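# Push the bottle upright into the row's gap

## Task

Using pushes only (never closing the fingers on it, never raising it off the table, never knocking it over), move the bottle into the empty slot in the row. It counts only if the bottle ends up upright and standing by itself with the robot no longer holding it there, every other item in the row is still where it was, and no box or carton has been rotated beyond a small amount.

## Robot and tools

Robot: one six-joint Doosan M1013 arm with a two-finger parallel gripper. The pads open to at most 50 mm. Two cameras feed images, in this order: cam_high (672x504) and cam_wrist (616x616, fisheye).

Frames. The scene frame has its origin on the table surface directly under the arm base. +z is up, and +y lies to the left when facing along +x. The state line reports end_effector_position in metres, end_effector_quat_wxyz, and linear and angular velocities (m/s, rad/s), all in this frame. At long reach the printed position can be somewhat off. Gripper axes: the fingers point along its +z, and they close and open along its x. end_effector_position is the point midway between the pads, and the fingertips extend 17.5 mm past it. A flat block juts about 9 cm toward the gripper's -y and rotates with it, so keep it clear of the row.

execute_actions. Argument "actions" is a list holding at most one entry; optional "pictures" (true/false) toggles the images. An empty list just returns the current state. A motion entry is {"rows": [...], "steps": n}, with 1 to 15 rows, n at most 15 (default 15), and each step lasting 1/30 s. One row is used per step, and the final row repeats if there are fewer rows than steps. A wait entry is {"steps": n} with n up to 300, counted from the previous result, so your reply time uses some of it. If a call is refused, nothing is sent to the robot.

Row format (this arm only): 9 numbers, each in [-1, 1], ordered dx, dy, dz, rx, ry, rz, position, force_limit, speed.
- dx..rz are offsets, not a pose. They are expressed in the gripper's own axes and measured from the gripper pose in the most recent result that showed it. If no such result exists yet in the scene, or for a later call within the same reply, they are measured from where the robot is when the action starts. Each row refers back to that same reference, not to the row before it. Scale: 1.0 equals 0.6 m of translation or 180 degrees. rx, ry, rz form a single rotation vector.
- position: +1 means fully open (50 mm), about -0.65 means the pads touch, and -1 means close until blocked. This task forbids grasping the bottle, so keep the fingers from enclosing it. A closed or partly open hand works as a pusher.
- force_limit: pad force, about 20 N at -1, 102 N at 0, 185 N at +1.
- speed: finger speed, 20 mm/s at -1, 85 at 0, 150 at +1.
On every step the commanded pose is clipped to within 70 mm and 16 degrees of the measured pose. After an action ends, the arm continues only toward that last clipped pose, so check the result and send the rest of the motion. An all-zero row is not a pause: it drives the arm back to the reference pose.

move. "target" is one 9-number row with the same offset rules as above. "speed" is the path's top speed in m/s, from 0.002 to 0.5, default 0.25, and rotation is capped at twice that number in rad/s. The path is straight and lasts 0.5 to 10 s; if it would run longer it stops early. It does not slow down for obstacles, and the hand can lag, stray or overshoot the path speed, especially when the arm is nearly straight. The finger values are sent at the start. The result adds a "move:" line giving the ending (done, off_target, moving, held, fault) and the limits that acted (paced = the pose was clipped, held = a check blocked some steps), plus the distance to the target.

wait: "seconds" from 0 to 10. It sends nothing new.
zoom_image: "camera" (cam_high or cam_wrist) and "region" [x0, y0, x1, y1] in image pixels from the top-left corner, at most 504x504.
read_manual: "section", only "licences". This is URDF licence text and is of no use for control.
finished_scene: "scene" is the number of the current scene.

Result lines. "pose unreachable" means the clearance check changed or blocked the command. HELD marks steps on which your row was not fully sent. "Hand target" is the pose the controller is currently driving toward. Flange force is the estimated external force on the gripper; it is noisy and may show "no reading". object_status: 0 moving, 1 blocked while opening, 2 blocked while closing, 3 reached the requested opening or pads met. The gap is about (250 - position_measured) x 0.202 mm. MOTOR HOT warns before an over-temperature stop.

Cautions. The arm is stiff. An external force of 144 N, or a joint torque at its limit (waist/shoulder 302, elbow 142, wrist joints 40 N m), triggers a 10 s fault stop that also cancels the rest of the call. Push slowly, aim only slightly beyond the point of contact, and nudge the bottle in small steps at low height near its base so it does not tip. Avoid striking the neighbouring boxes or cartons, do not lift the bottle, and never knock anything off the table. Loose objects may sometimes be bumped by outside disturbances, so look again before finishing. The simulation runs on while you compose a reply.

Each tool is called after "Call:" as name(argument=value, ...), one argument or row to a line, values as JSON.

## Session

Call:
execute_actions(
  actions=[],
)

Scene clock: 0.00 s of 4500.00 s.
end_effector_position=(+0.1995, +0.0856, +0.1625) position_measured=3 object_status=3 end_effector_quat_wxyz=(-0.225, +0.054, +0.906, +0.354) end_effector_velocity=(-0.000, +0.000, -0.000) end_effector_angular_velocity=(-0.000, +0.001, +0.000)
Joint positions: [-0.429  0.046  2.523  0.5    1.349 -2.165]
Joint velocities: [ 0.  0.  0. -0. -0.  0.]
Flange force (N, the push that the arm receives, along the gripper's own x y z axes): no reading
Hand target: +0.200, +0.086, +0.162; -0.225, +0.054, +0.906, +0.354

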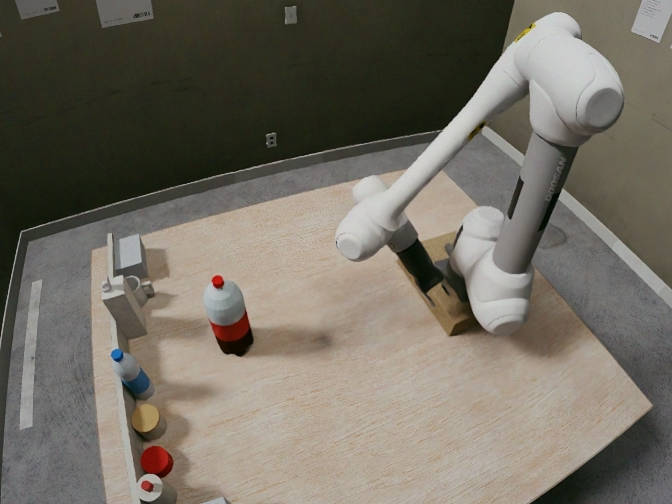

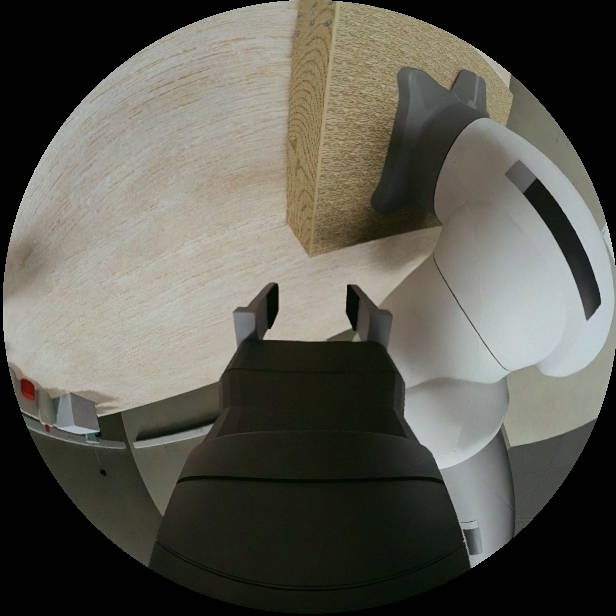

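Call:
move(
  target=[-0.26,0.143,-0.4,0.491,-0.141,-0.533,0,-1,0],
)

Scene clock: 6.90 s of 4500.00 s.
end_effector_position=(+0.4495, -0.0008, +0.3006) position_measured=152 object_status=3 end_effector_quat_wxyz=(-0.269, +0.653, -0.653, +0.272) end_effector_velocity=(-0.000, -0.001, -0.000) end_effector_angular_velocity=(+0.013, -0.005, +0.017)
Joint positions: [-0.18  -0.44   2.553  0.387  0.27  -3.628]
Joint velocities: [-0.036 -0.001  0.004  0.165  0.014 -0.188]
Flange force (N, the push that the arm receives, along the gripper's own x y z axes): no reading
Hand target: +0.449, -0.001, +0.301; -0.269, +0.654, -0.653, +0.272
Off the commanded pose: 0.001 m, 0 deg.
move: done

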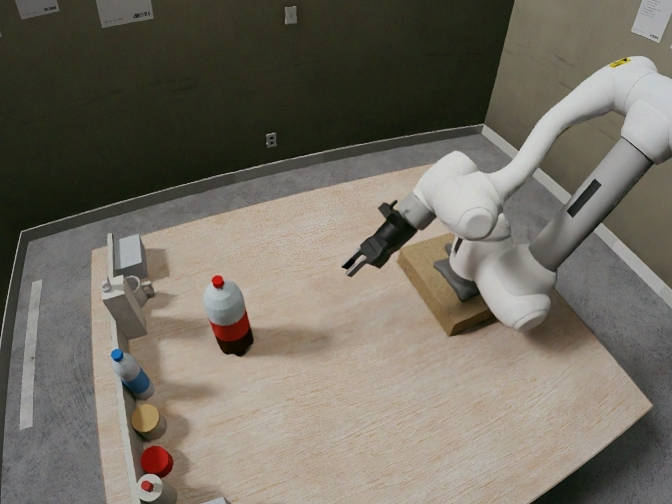

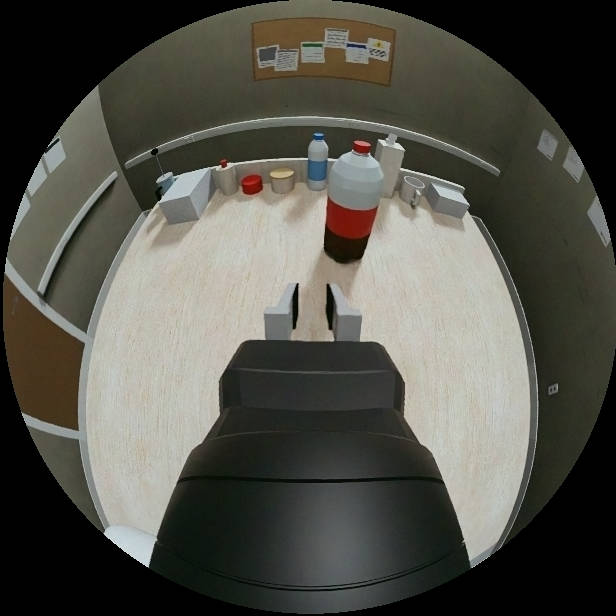

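Call:
move(
  target=[0.3,0,0,0,0,0,0,-1,0],
)

Scene clock: 8.83 s of 4500.00 s.
end_effector_position=(+0.4494, -0.1802, +0.3021) position_measured=152 object_status=3 end_effector_quat_wxyz=(-0.270, +0.653, -0.653, +0.272) end_effector_velocity=(+0.001, -0.000, +0.000) end_effector_angular_velocity=(-0.000, -0.004, +0.003)
Joint positions: [-0.838 -0.295  2.473  1.038  0.632 -4.722]
Joint velocities: [-0.003  0.002  0.     0.009  0.003 -0.012]
Flange force (N, the push that the arm receives, along the gripper's own x y z axes): [-17.7 -7.6 -9.4]
Hand target: +0.449, -0.180, +0.302; -0.270, +0.653, -0.653, +0.272
Off the commanded pose: 0.001 m, 0 deg.
move: done

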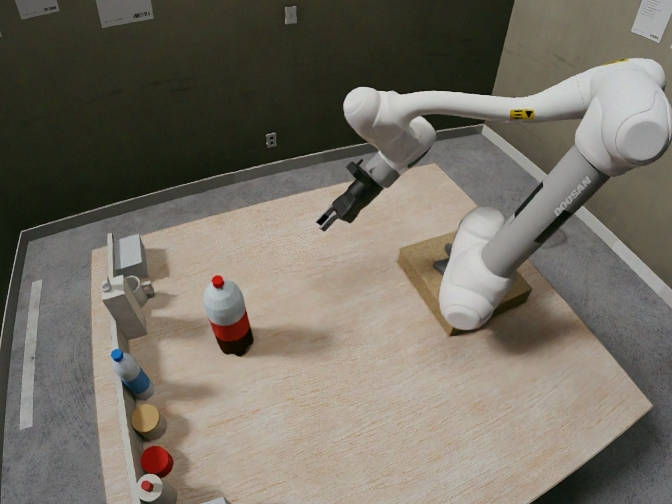

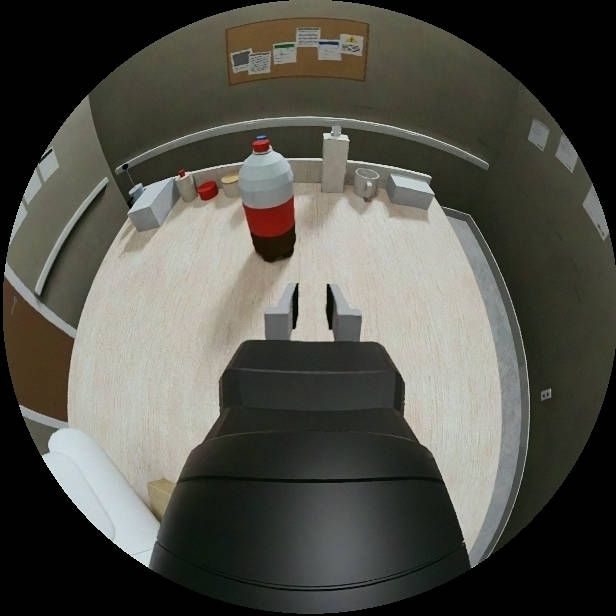

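Call:
move(
  target=[-0.2,0.059,0.507,0,0.035,0.035,0,-1,0],
)

Scene clock: 12.07 s of 4500.00 s.
end_effector_position=(+0.6399, -0.0631, +0.0622) position_measured=152 object_status=3 end_effector_quat_wxyz=(+0.251, -0.600, +0.702, -0.290) end_effector_velocity=(+0.000, -0.000, +0.000) end_effector_angular_velocity=(-0.001, -0.003, -0.002)
Joint positions: [-0.179  0.411  2.437  3.145  0.493 -6.284]
Joint velocities: [ 0.001  0.001  0.001  0.006  0.005 -0.003]
Flange force (N, the push that the arm receives, along the gripper's own x y z axes): [-12.8 0.5 -1.3]
Hand target: +0.640, -0.063, +0.062; +0.251, -0.600, +0.702, -0.291
Off the commanded pose: 0.002 m, 0 deg.
joint sent to its limit — the command would take joint 6 (wrist roll) past its lower limit, so that joint was sent only as far as its limit.
move: done

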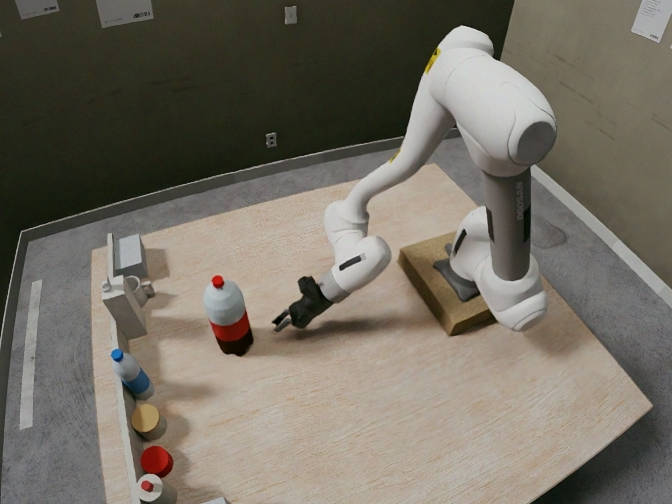

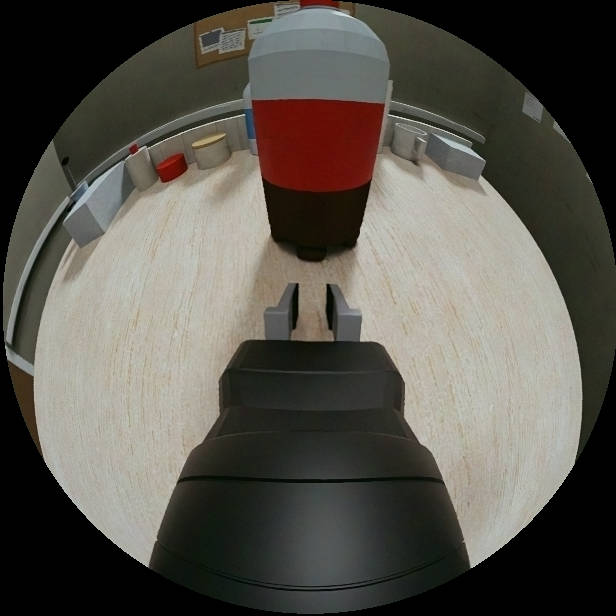

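Call:
move(
  target=[0,0,0.03,0.12,0,0,0,-1,0],
)

Call:
move(
  target=[0,-0.132,0.306,0,0,0.03,0,-1,0],
  speed=0.04,
)

Scene clock: 14.10 s of 4500.00 s.
end_effector_position=(+0.6525, -0.0650, +0.0499) position_measured=152 object_status=3 end_effector_quat_wxyz=(+0.359, -0.543, +0.635, -0.417) end_effector_velocity=(+0.000, +0.001, -0.000) end_effector_angular_velocity=(-0.001, -0.001, +0.003)
Joint positions: [-0.178  0.686  2.504  3.146  1.212 -6.283]
Joint velocities: [ 0.001  0.002 -0.    -0.002  0.004 -0.001]
Flange force (N, the push that the arm receives, along the gripper's own x y z axes): [-0.6 -3.4 -3.7]
Hand target: +0.652, -0.065, +0.050; +0.359, -0.543, +0.635, -0.417
Off the commanded pose: 0.000 m, 0 deg.
move: done

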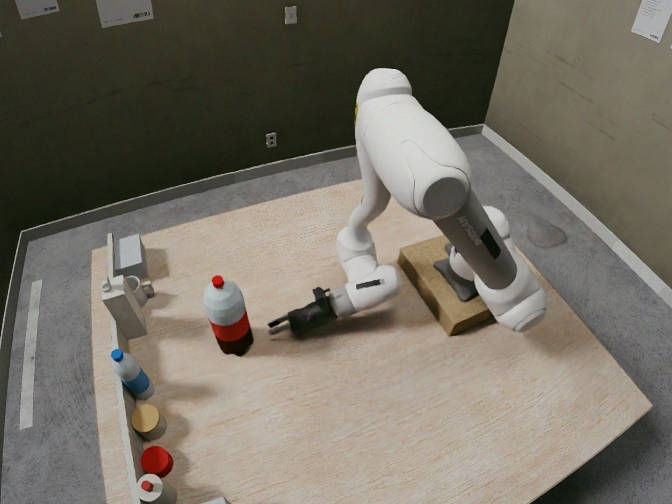

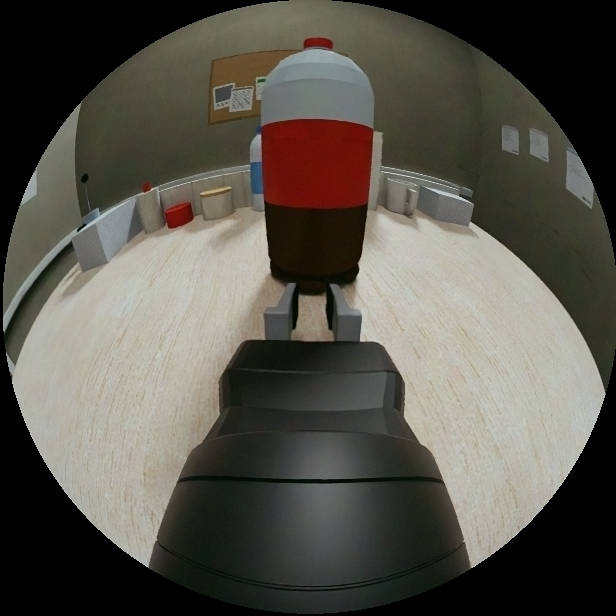

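Scene clock: 19.37 s of 4500.00 s.
end_effector_position=(+0.8500, -0.0958, +0.0498) position_measured=152 object_status=3 end_effector_quat_wxyz=(+0.378, -0.512, +0.660, -0.400) end_effector_velocity=(-0.000, -0.001, -0.000) end_effector_angular_velocity=(-0.001, +0.001, -0.001)
Joint positions: [-0.175  0.736  2.135  3.15   0.892 -6.191]
Joint velocities: [-0.001 -0.     0.    -0.    -0.001 -0.001]
Flange force (N, the push that the arm receives, along the gripper's own x y z axes): [-4.8 -3.4 -6.6]
Hand target: +0.850, -0.096, +0.050; +0.378, -0.512, +0.660, -0.400
Off the commanded pose: 0.000 m, 0 deg.
move: done

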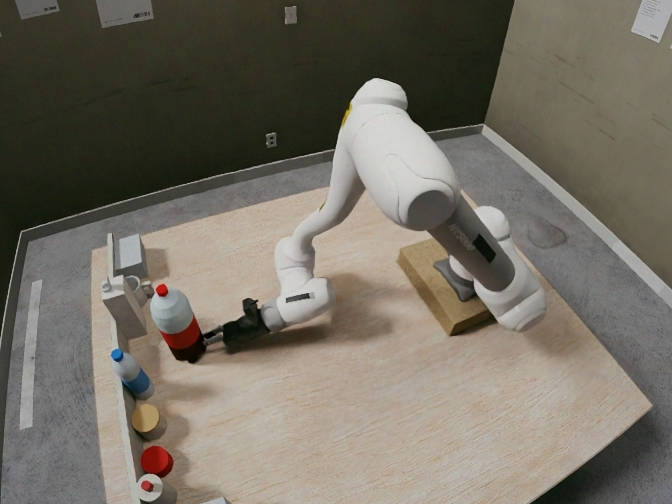

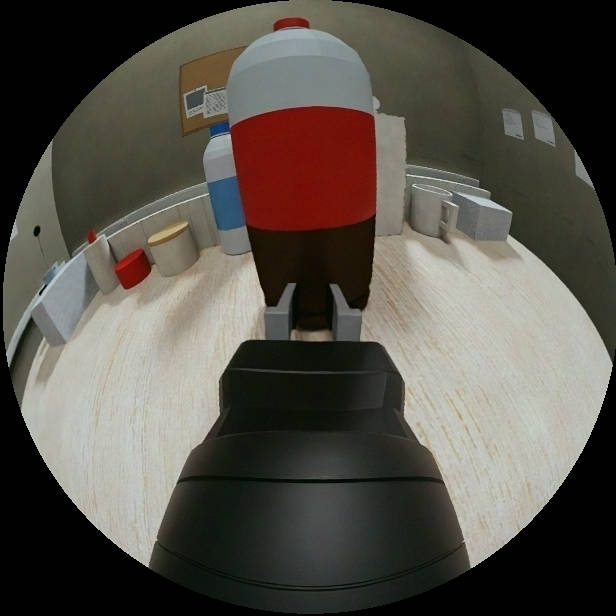

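Call:
move(
  target=[-0.008,-0.046,0.107,0,-0.02,-0.009,0,-1,0],
  speed=0.03,
)

Scene clock: 22.40 s of 4500.00 s.
end_effector_position=(+0.9195, -0.1044, +0.0501) position_measured=152 object_status=3 end_effector_quat_wxyz=(+0.393, -0.534, +0.640, -0.389) end_effector_velocity=(-0.000, +0.001, -0.001) end_effector_angular_velocity=(+0.001, +0.001, +0.001)
Joint positions: [-0.204  0.778  1.998  3.027  0.806 -6.145]
Joint velocities: [ 0.     0.     0.    -0.001 -0.     0.001]
Flange force (N, the push that the arm receives, along the gripper's own x y z axes): [-5.6 -1.7 -5.8]
Hand target: +0.920, -0.104, +0.050; +0.393, -0.534, +0.640, -0.389
Off the commanded pose: 0.000 m, 0 deg.
move: done

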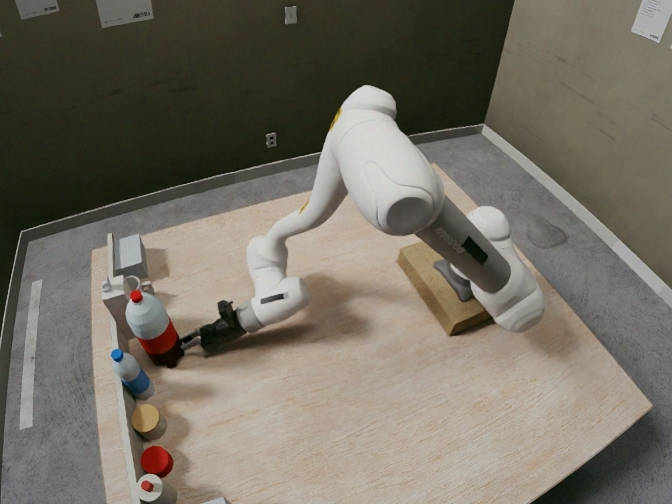

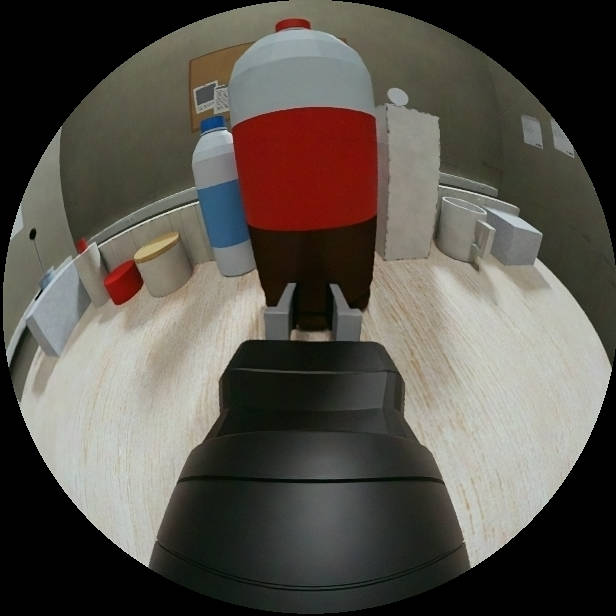

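Room on the right; bias that way.

Call:
move(
  target=[0.008,-0.027,0.061,0,0,0,0,-1,0],
  speed=0.02,
)

Scene clock: 25.07 s of 4500.00 s.
end_effector_position=(+0.9587, -0.1141, +0.0502) position_measured=152 object_status=3 end_effector_quat_wxyz=(+0.393, -0.534, +0.640, -0.389) end_effector_velocity=(+0.001, -0.001, -0.000) end_effector_angular_velocity=(+0.000, -0.000, -0.001)
Joint positions: [-0.208  0.805  1.916  3.015  0.751 -6.134]
Joint velocities: [-0.001  0.001 -0.001  0.    -0.     0.   ]
Flange force (N, the push that the arm receives, along the gripper's own x y z axes): [-7.2 -3.8 -8.7]
Hand target: +0.959, -0.114, +0.050; +0.393, -0.534, +0.640, -0.389
Off the commanded pose: 0.000 m, 0 deg.
move: done

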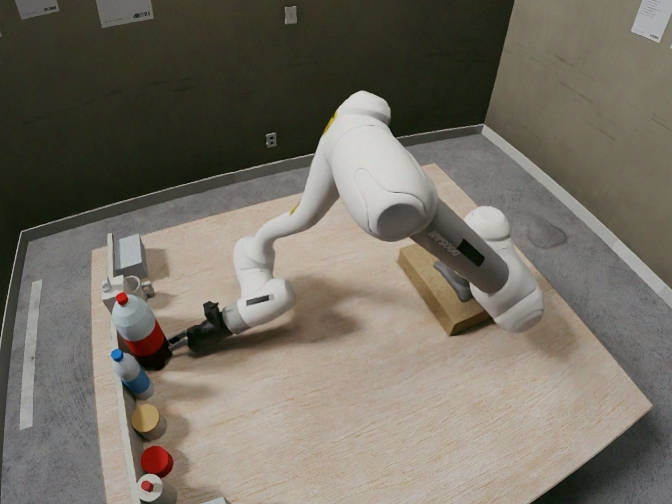

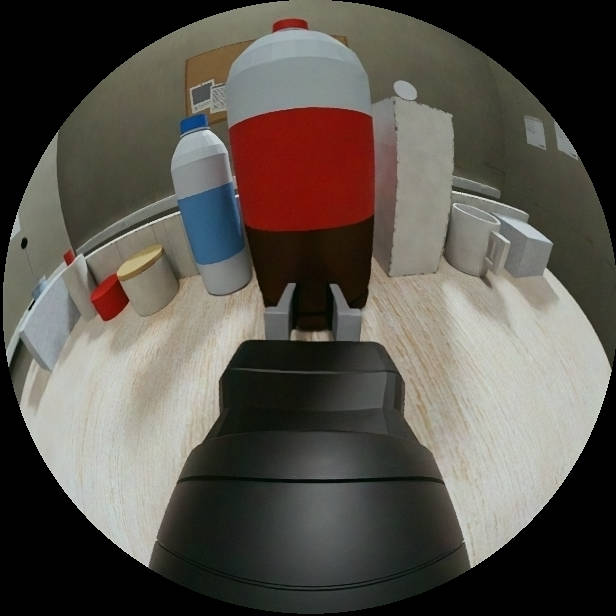

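Call:
move(
  target=[0.002,-0.017,0.038,0,0,0,0,-1,0],
  speed=0.015,
)

Scene clock: 27.27 s of 4500.00 s.
end_effector_position=(+0.9833, -0.1183, +0.0505) position_measured=152 object_status=3 end_effector_quat_wxyz=(+0.393, -0.534, +0.640, -0.389) end_effector_velocity=(+0.001, -0.000, +0.000) end_effector_angular_velocity=(+0.001, -0.001, -0.001)
Joint positions: [-0.207  0.822  1.864  3.01   0.717 -6.127]
Joint velocities: [ 0.     0.001 -0.002  0.001 -0.     0.001]
Flange force (N, the push that the arm receives, along the gripper's own x y z axes): [-7.2 -4.7 -8.8]
Hand target: +0.983, -0.118, +0.051; +0.393, -0.534, +0.640, -0.389
Off the commanded pose: 0.000 m, 0 deg.
move: done

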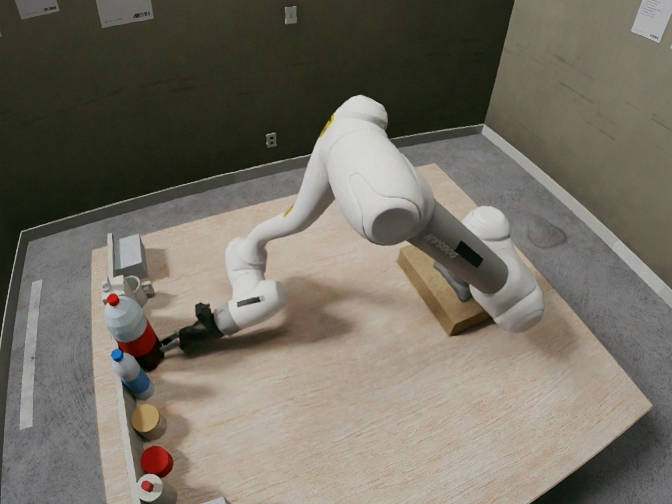

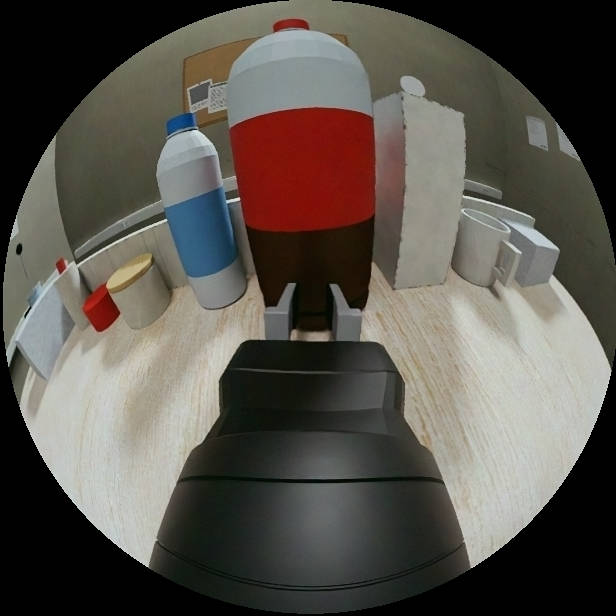

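Call:
move(
  target=[0,-0.005,0.012,0,0,0,0,-1,0],
  speed=0.006,
)

Call:
move(
  target=[0,0,-0.1,0,0,0,0,-1,0],
)

Scene clock: 29.43 s of 4500.00 s.
end_effector_position=(+0.9910, -0.1193, +0.0505) position_measured=152 object_status=3 end_effector_quat_wxyz=(+0.393, -0.534, +0.640, -0.389) end_effector_velocity=(+0.001, -0.000, +0.000) end_effector_angular_velocity=(+0.002, -0.000, -0.001)
Joint positions: [-0.207  0.828  1.848  3.01   0.706 -6.126]
Joint velocities: [-0.     0.    -0.001  0.    -0.001  0.002]
Flange force (N, the push that the arm receives, along the gripper's own x y z axes): [-6.6 -3.5 -9.3]
Hand target: +0.991, -0.119, +0.050; +0.393, -0.534, +0.640, -0.389
Off the commanded pose: 0.000 m, 0 deg.
move: done

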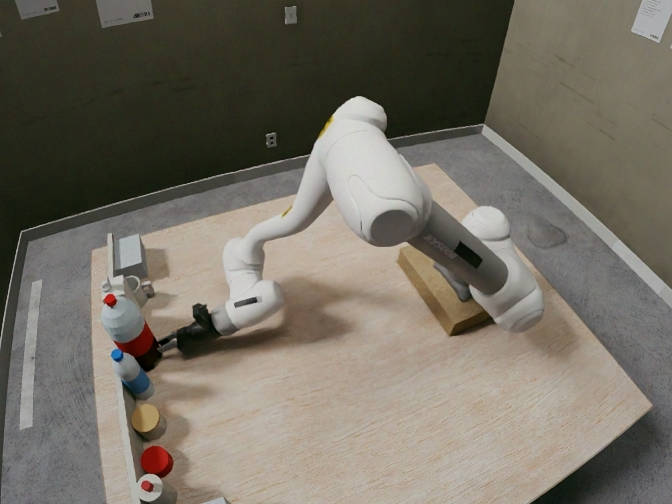

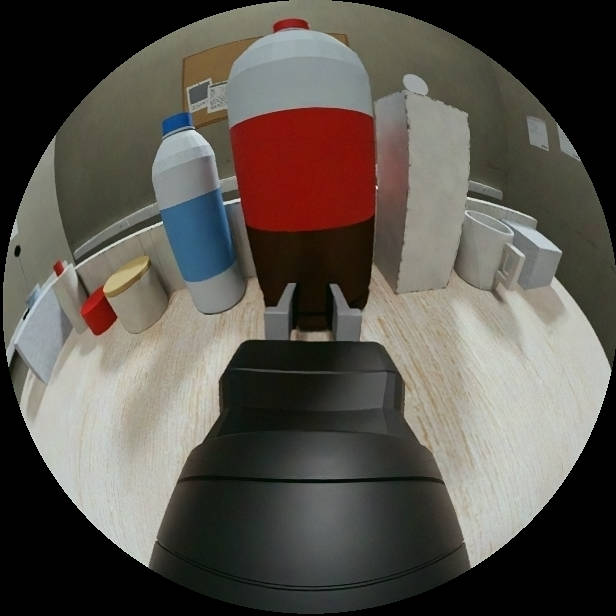

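Scene clock: 30.20 s of 4500.00 s.
end_effector_position=(+0.9360, -0.1146, +0.0738) position_measured=152 object_status=3 end_effector_quat_wxyz=(+0.393, -0.534, +0.640, -0.388) end_effector_velocity=(-0.001, -0.000, -0.000) end_effector_angular_velocity=(+0.000, +0.001, -0.000)
Joint positions: [-0.215  0.751  1.967  3.005  0.749 -6.129]
Joint velocities: [-0.    -0.001  0.002 -0.    -0.     0.   ]
Flange force (N, the push that the arm receives, along the gripper's own x y z axes): [-6.4 -2.7 -2.7]
Hand target: +0.936, -0.115, +0.074; +0.393, -0.534, +0.640, -0.389
Off the commanded pose: 0.000 m, 0 deg.
move: done

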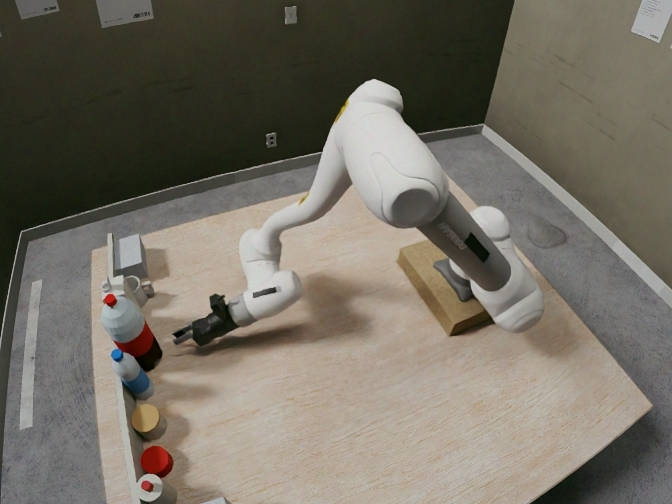

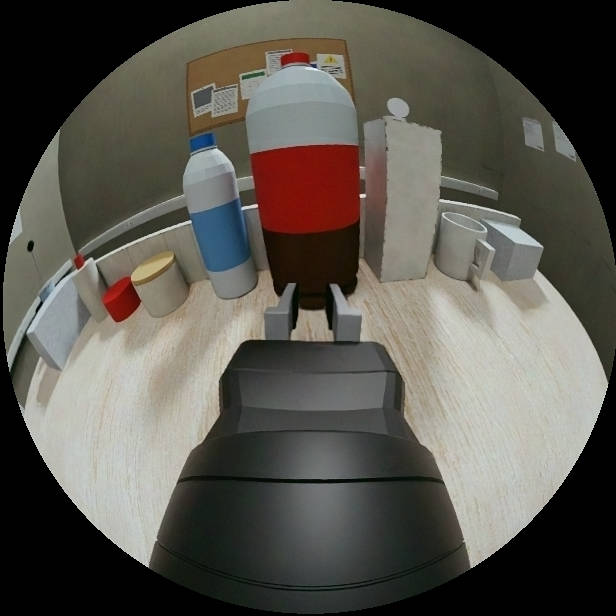

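Call:
finished_scene(
  scene=1,
)

The scene is finished: the task was done.


## Next scene

The same job, from a new start.

Call:
execute_actions(
  actions=[],
)

Scene clock: 0.00 s of 4500.00 s.
end_effector_position=(+0.6514, +0.5688, +0.1553) position_measured=3 object_status=3 end_effector_quat_wxyz=(-0.208, +0.809, -0.541, -0.095) end_effector_velocity=(+0.001, -0.002, -0.001) end_effector_angular_velocity=(-0.001, +0.001, -0.003)
Joint positions: [0.54  0.511 1.728 0.565 0.666 2.909]
Joint velocities: [-0.003 -0.     0.001 -0.001 -0.     0.   ]
Flange force (N, the push that the arm receives, along the gripper's own x y z axes): no reading
Hand target: +0.651, +0.569, +0.155; -0.208, +0.809, -0.541, -0.095

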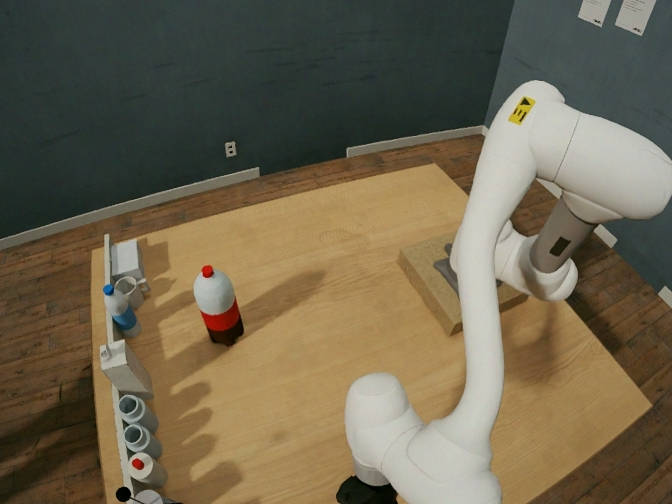

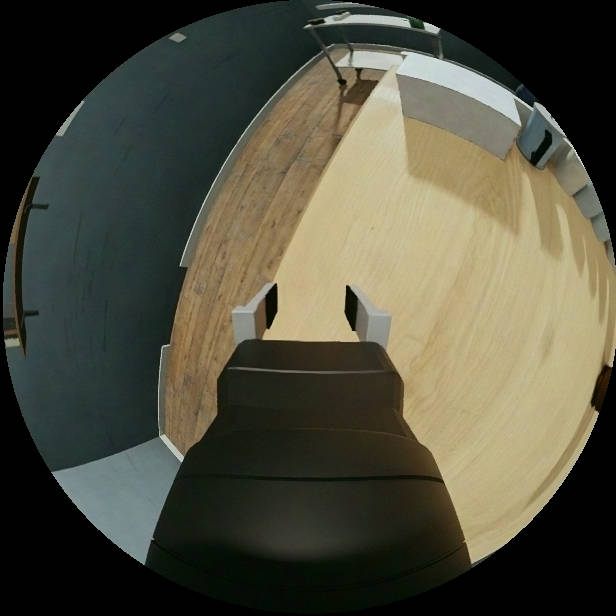

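Call:
move(
  target=[0.987,0.452,-0.358,0.308,0.19,0.027,0,-1,0],
  speed=0.2,
)

Scene clock: 6.70 s of 4500.00 s.
end_effector_position=(+0.6225, -0.1088, +0.0603) position_measured=152 object_status=3 end_effector_quat_wxyz=(-0.390, +0.590, -0.590, +0.389) end_effector_velocity=(+0.003, -0.000, +0.001) end_effector_angular_velocity=(-0.002, -0.005, +0.000)
Joint positions: [-0.442  0.661  2.537  2.736  1.217 -0.025]
Joint velocities: [ 0.001  0.001 -0.004  0.001  0.003 -0.   ]
Flange force (N, the push that the arm receives, along the gripper's own x y z axes): [-10.7 -6.9 -0.8]
Hand target: +0.623, -0.109, +0.060; -0.390, +0.590, -0.590, +0.389
Off the commanded pose: 0.001 m, 0 deg.
move: done; limits=paced

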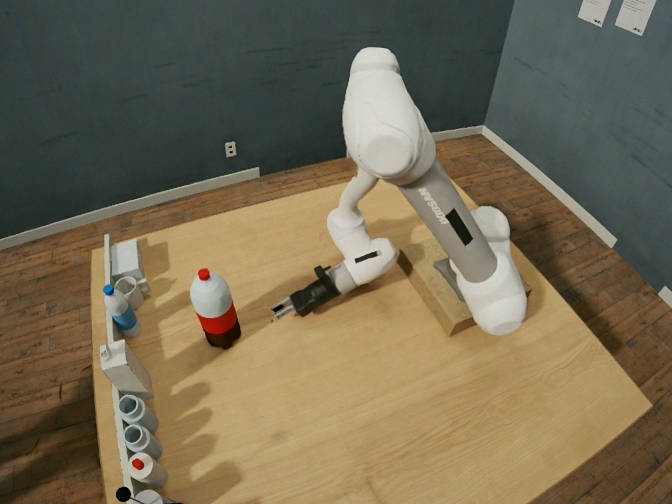

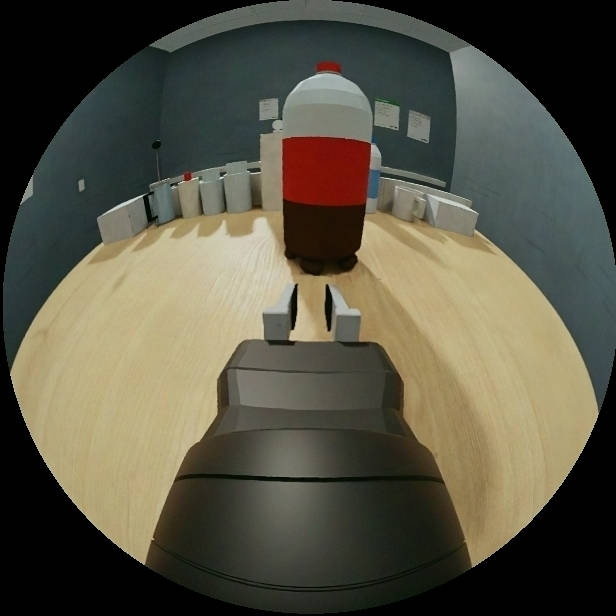

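Call:
move(
  target=[0.02,-0.038,0.129,0,0,0,0,-1,0],
  speed=0.1,
)

Call:
move(
  target=[0,-0.139,0.321,0,0,0,0,-1,0],
  speed=0.04,
)

Scene clock: 8.17 s of 4500.00 s.
end_effector_position=(+0.7026, -0.1208, +0.0506) position_measured=152 object_status=3 end_effector_quat_wxyz=(-0.390, +0.590, -0.590, +0.389) end_effector_velocity=(+0.001, +0.000, +0.000) end_effector_angular_velocity=(-0.001, -0.001, +0.001)
Joint positions: [-0.393  0.687  2.39   2.765  1.104  0.025]
Joint velocities: [ 0.001  0.    -0.001  0.     0.    -0.001]
Flange force (N, the push that the arm receives, along the gripper's own x y z axes): [-7.7 -2.6 -0.2]
Hand target: +0.703, -0.121, +0.051; -0.390, +0.590, -0.590, +0.389
Off the commanded pose: 0.000 m, 0 deg.
move: done

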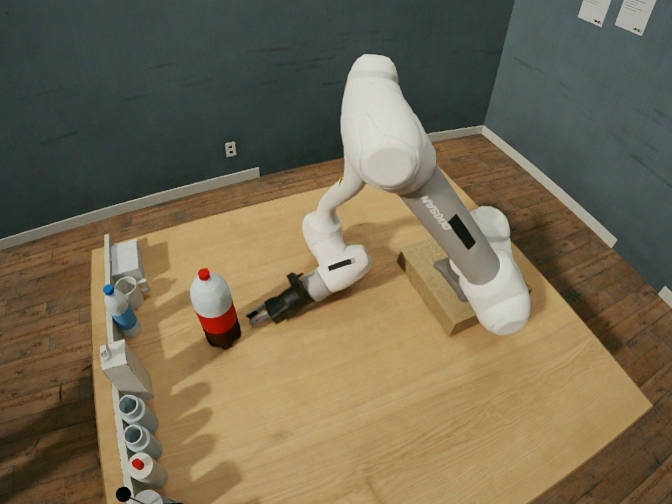

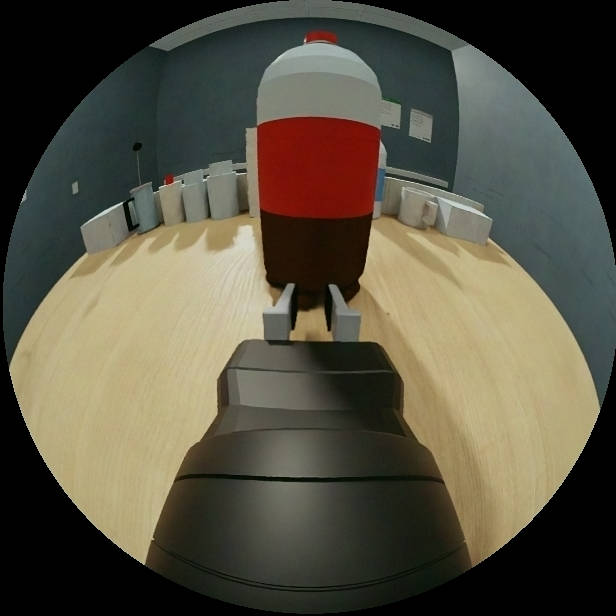

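Scene clock: 13.67 s of 4500.00 s.
end_effector_position=(+0.9124, -0.1207, +0.0512) position_measured=152 object_status=3 end_effector_quat_wxyz=(-0.390, +0.590, -0.590, +0.389) end_effector_velocity=(-0.000, +0.000, -0.000) end_effector_angular_velocity=(+0.001, +0.001, +0.000)
Joint positions: [-0.274  0.773  2.001  2.827  0.811  0.12 ]
Joint velocities: [ 0.     0.     0.    -0.001 -0.     0.001]
Flange force (N, the push that the arm receives, along the gripper's own x y z axes): [-7.6 -2.0 -4.4]
Hand target: +0.912, -0.121, +0.051; -0.390, +0.590, -0.590, +0.389
Off the commanded pose: 0.000 m, 0 deg.
move: done

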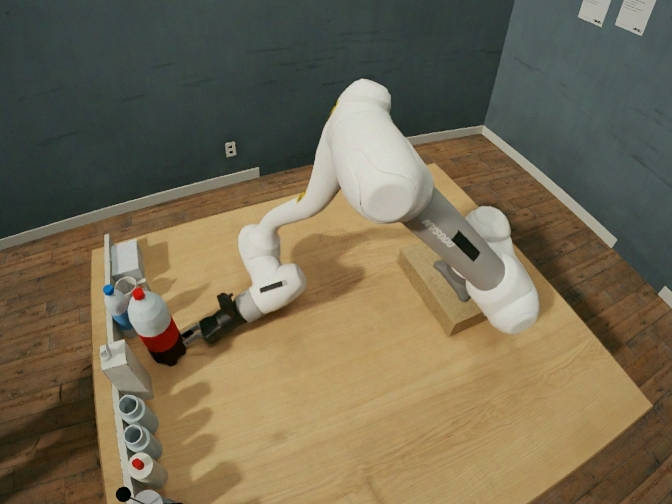

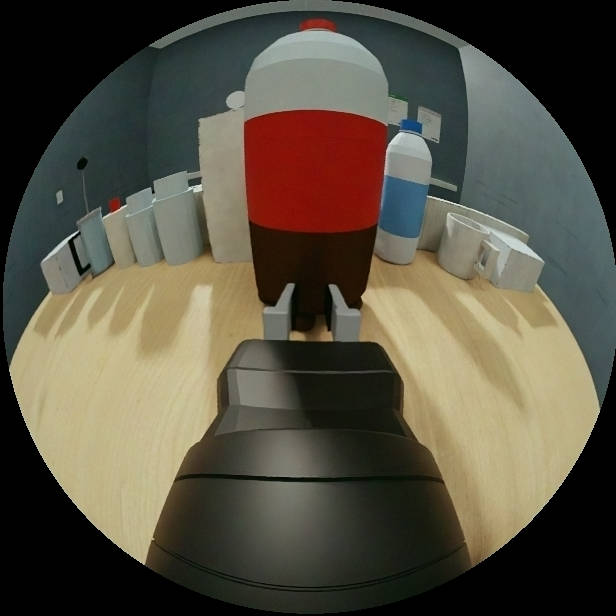

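Call:
move(
  target=[0.01,-0.03,0.069,0,0,0,0,-1,0],
  speed=0.025,
)

Scene clock: 16.87 s of 4500.00 s.
end_effector_position=(+0.9576, -0.1267, +0.0514) position_measured=152 object_status=3 end_effector_quat_wxyz=(-0.390, +0.590, -0.590, +0.389) end_effector_velocity=(+0.001, +0.000, +0.001) end_effector_angular_velocity=(+0.001, -0.001, -0.000)
Joint positions: [-0.266  0.804  1.908  2.817  0.751  0.144]
Joint velocities: [ 0.001 -0.    -0.002 -0.    -0.001  0.001]
Flange force (N, the push that the arm receives, along the gripper's own x y z axes): [-3.5 -4.5 -5.8]
Hand target: +0.958, -0.127, +0.051; -0.390, +0.590, -0.590, +0.389
Off the commanded pose: 0.000 m, 0 deg.
move: done

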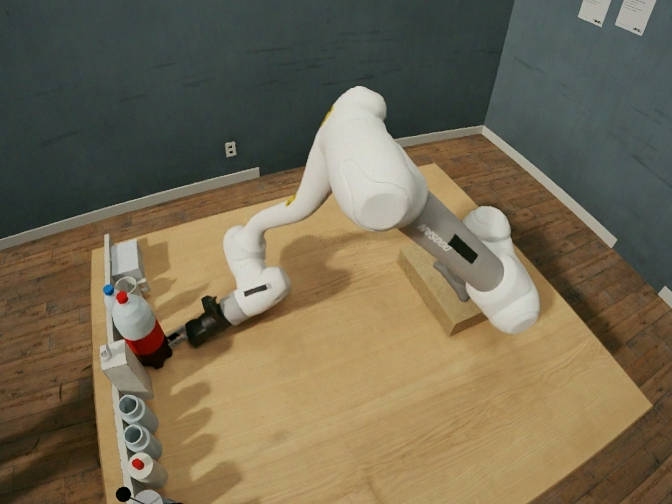

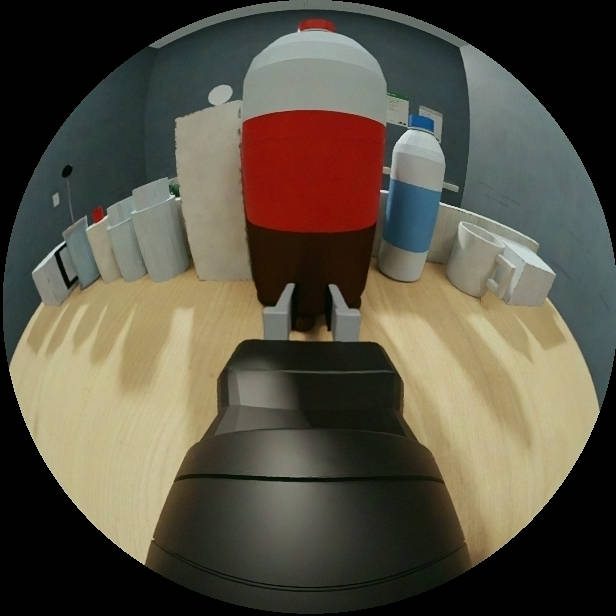

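Tight to the carton; steer right.

Call:
move(
  target=[0.014,-0.025,0.057,0,0.03,0.013,0,-1,0],
  speed=0.015,
)

Call:
move(
  target=[0,0,-0.1,0,0,0,0,-1,0],
)

Scene clock: 20.93 s of 4500.00 s.
end_effector_position=(+0.9949, -0.1352, +0.0517) position_measured=152 object_status=3 end_effector_quat_wxyz=(+0.369, -0.559, +0.620, -0.408) end_effector_velocity=(-0.000, -0.000, -0.000) end_effector_angular_velocity=(+0.001, +0.001, -0.001)
Joint positions: [-0.224  0.829  1.835  3.005  0.69   0.067]
Joint velocities: [ 0.     0.     0.     0.001 -0.001  0.001]
Flange force (N, the push that the arm receives, along the gripper's own x y z axes): [-7.2 -3.0 -5.1]
Hand target: +0.995, -0.135, +0.052; +0.369, -0.559, +0.620, -0.408
Off the commanded pose: 0.000 m, 0 deg.
move: done

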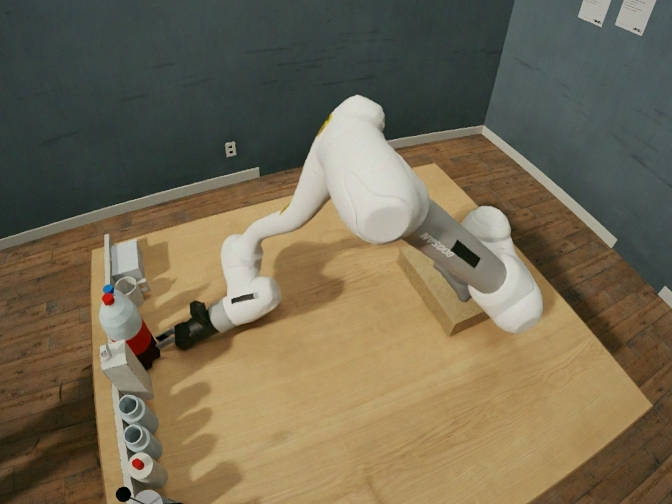

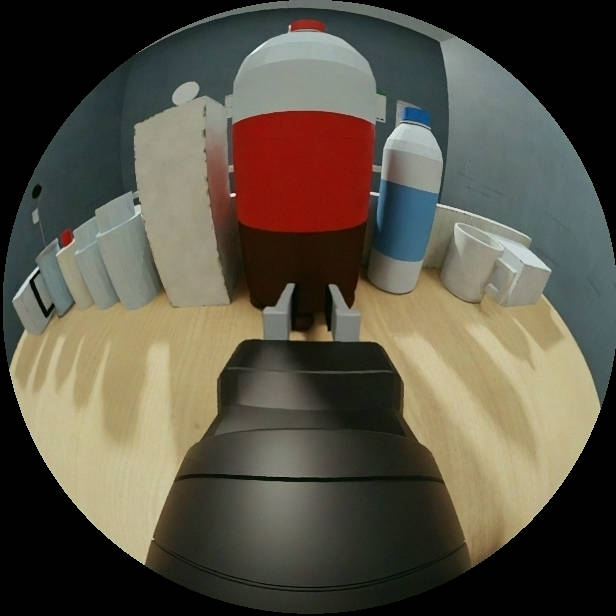

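Scene clock: 21.70 s of 4500.00 s.
end_effector_position=(+0.9400, -0.1296, +0.0753) position_measured=152 object_status=3 end_effector_quat_wxyz=(+0.369, -0.559, +0.620, -0.408) end_effector_velocity=(+0.001, +0.001, +0.001) end_effector_angular_velocity=(-0.000, -0.002, +0.001)
Joint positions: [-0.232  0.752  1.955  3.001  0.732  0.064]
Joint velocities: [ 0.001 -0.    -0.001  0.     0.001 -0.   ]
Flange force (N, the push that the arm receives, along the gripper's own x y z axes): [-1.7 -4.6 -7.3]
Hand target: +0.940, -0.130, +0.075; +0.369, -0.559, +0.620, -0.408
Off the commanded pose: 0.000 m, 0 deg.
move: done

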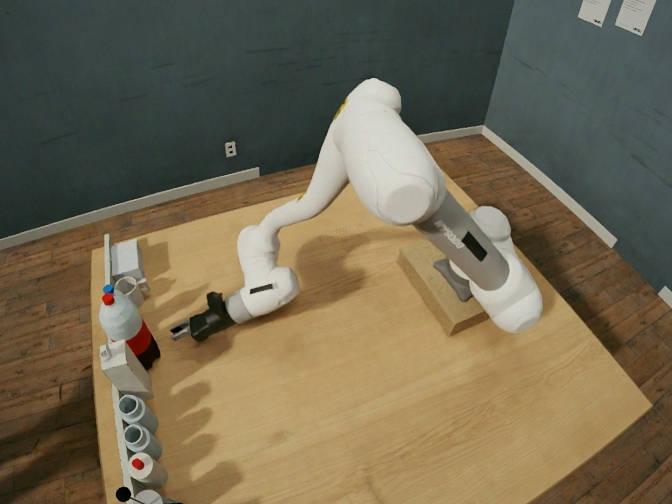

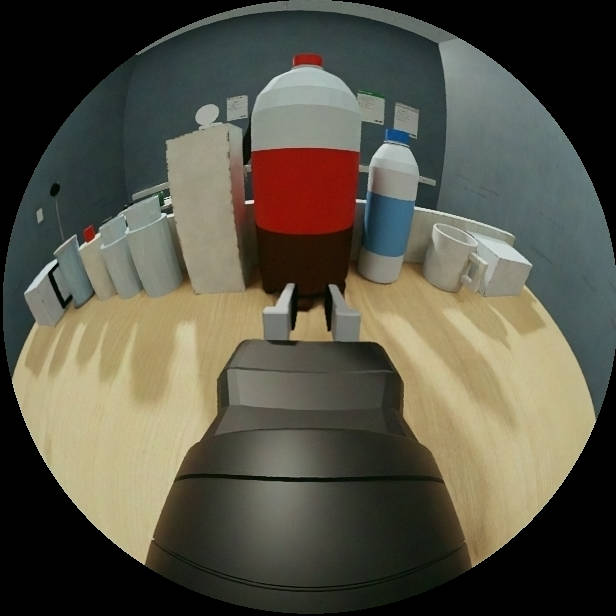

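Call:
finished_scene(
  scene=2,
)

The scene is finished: the task was done.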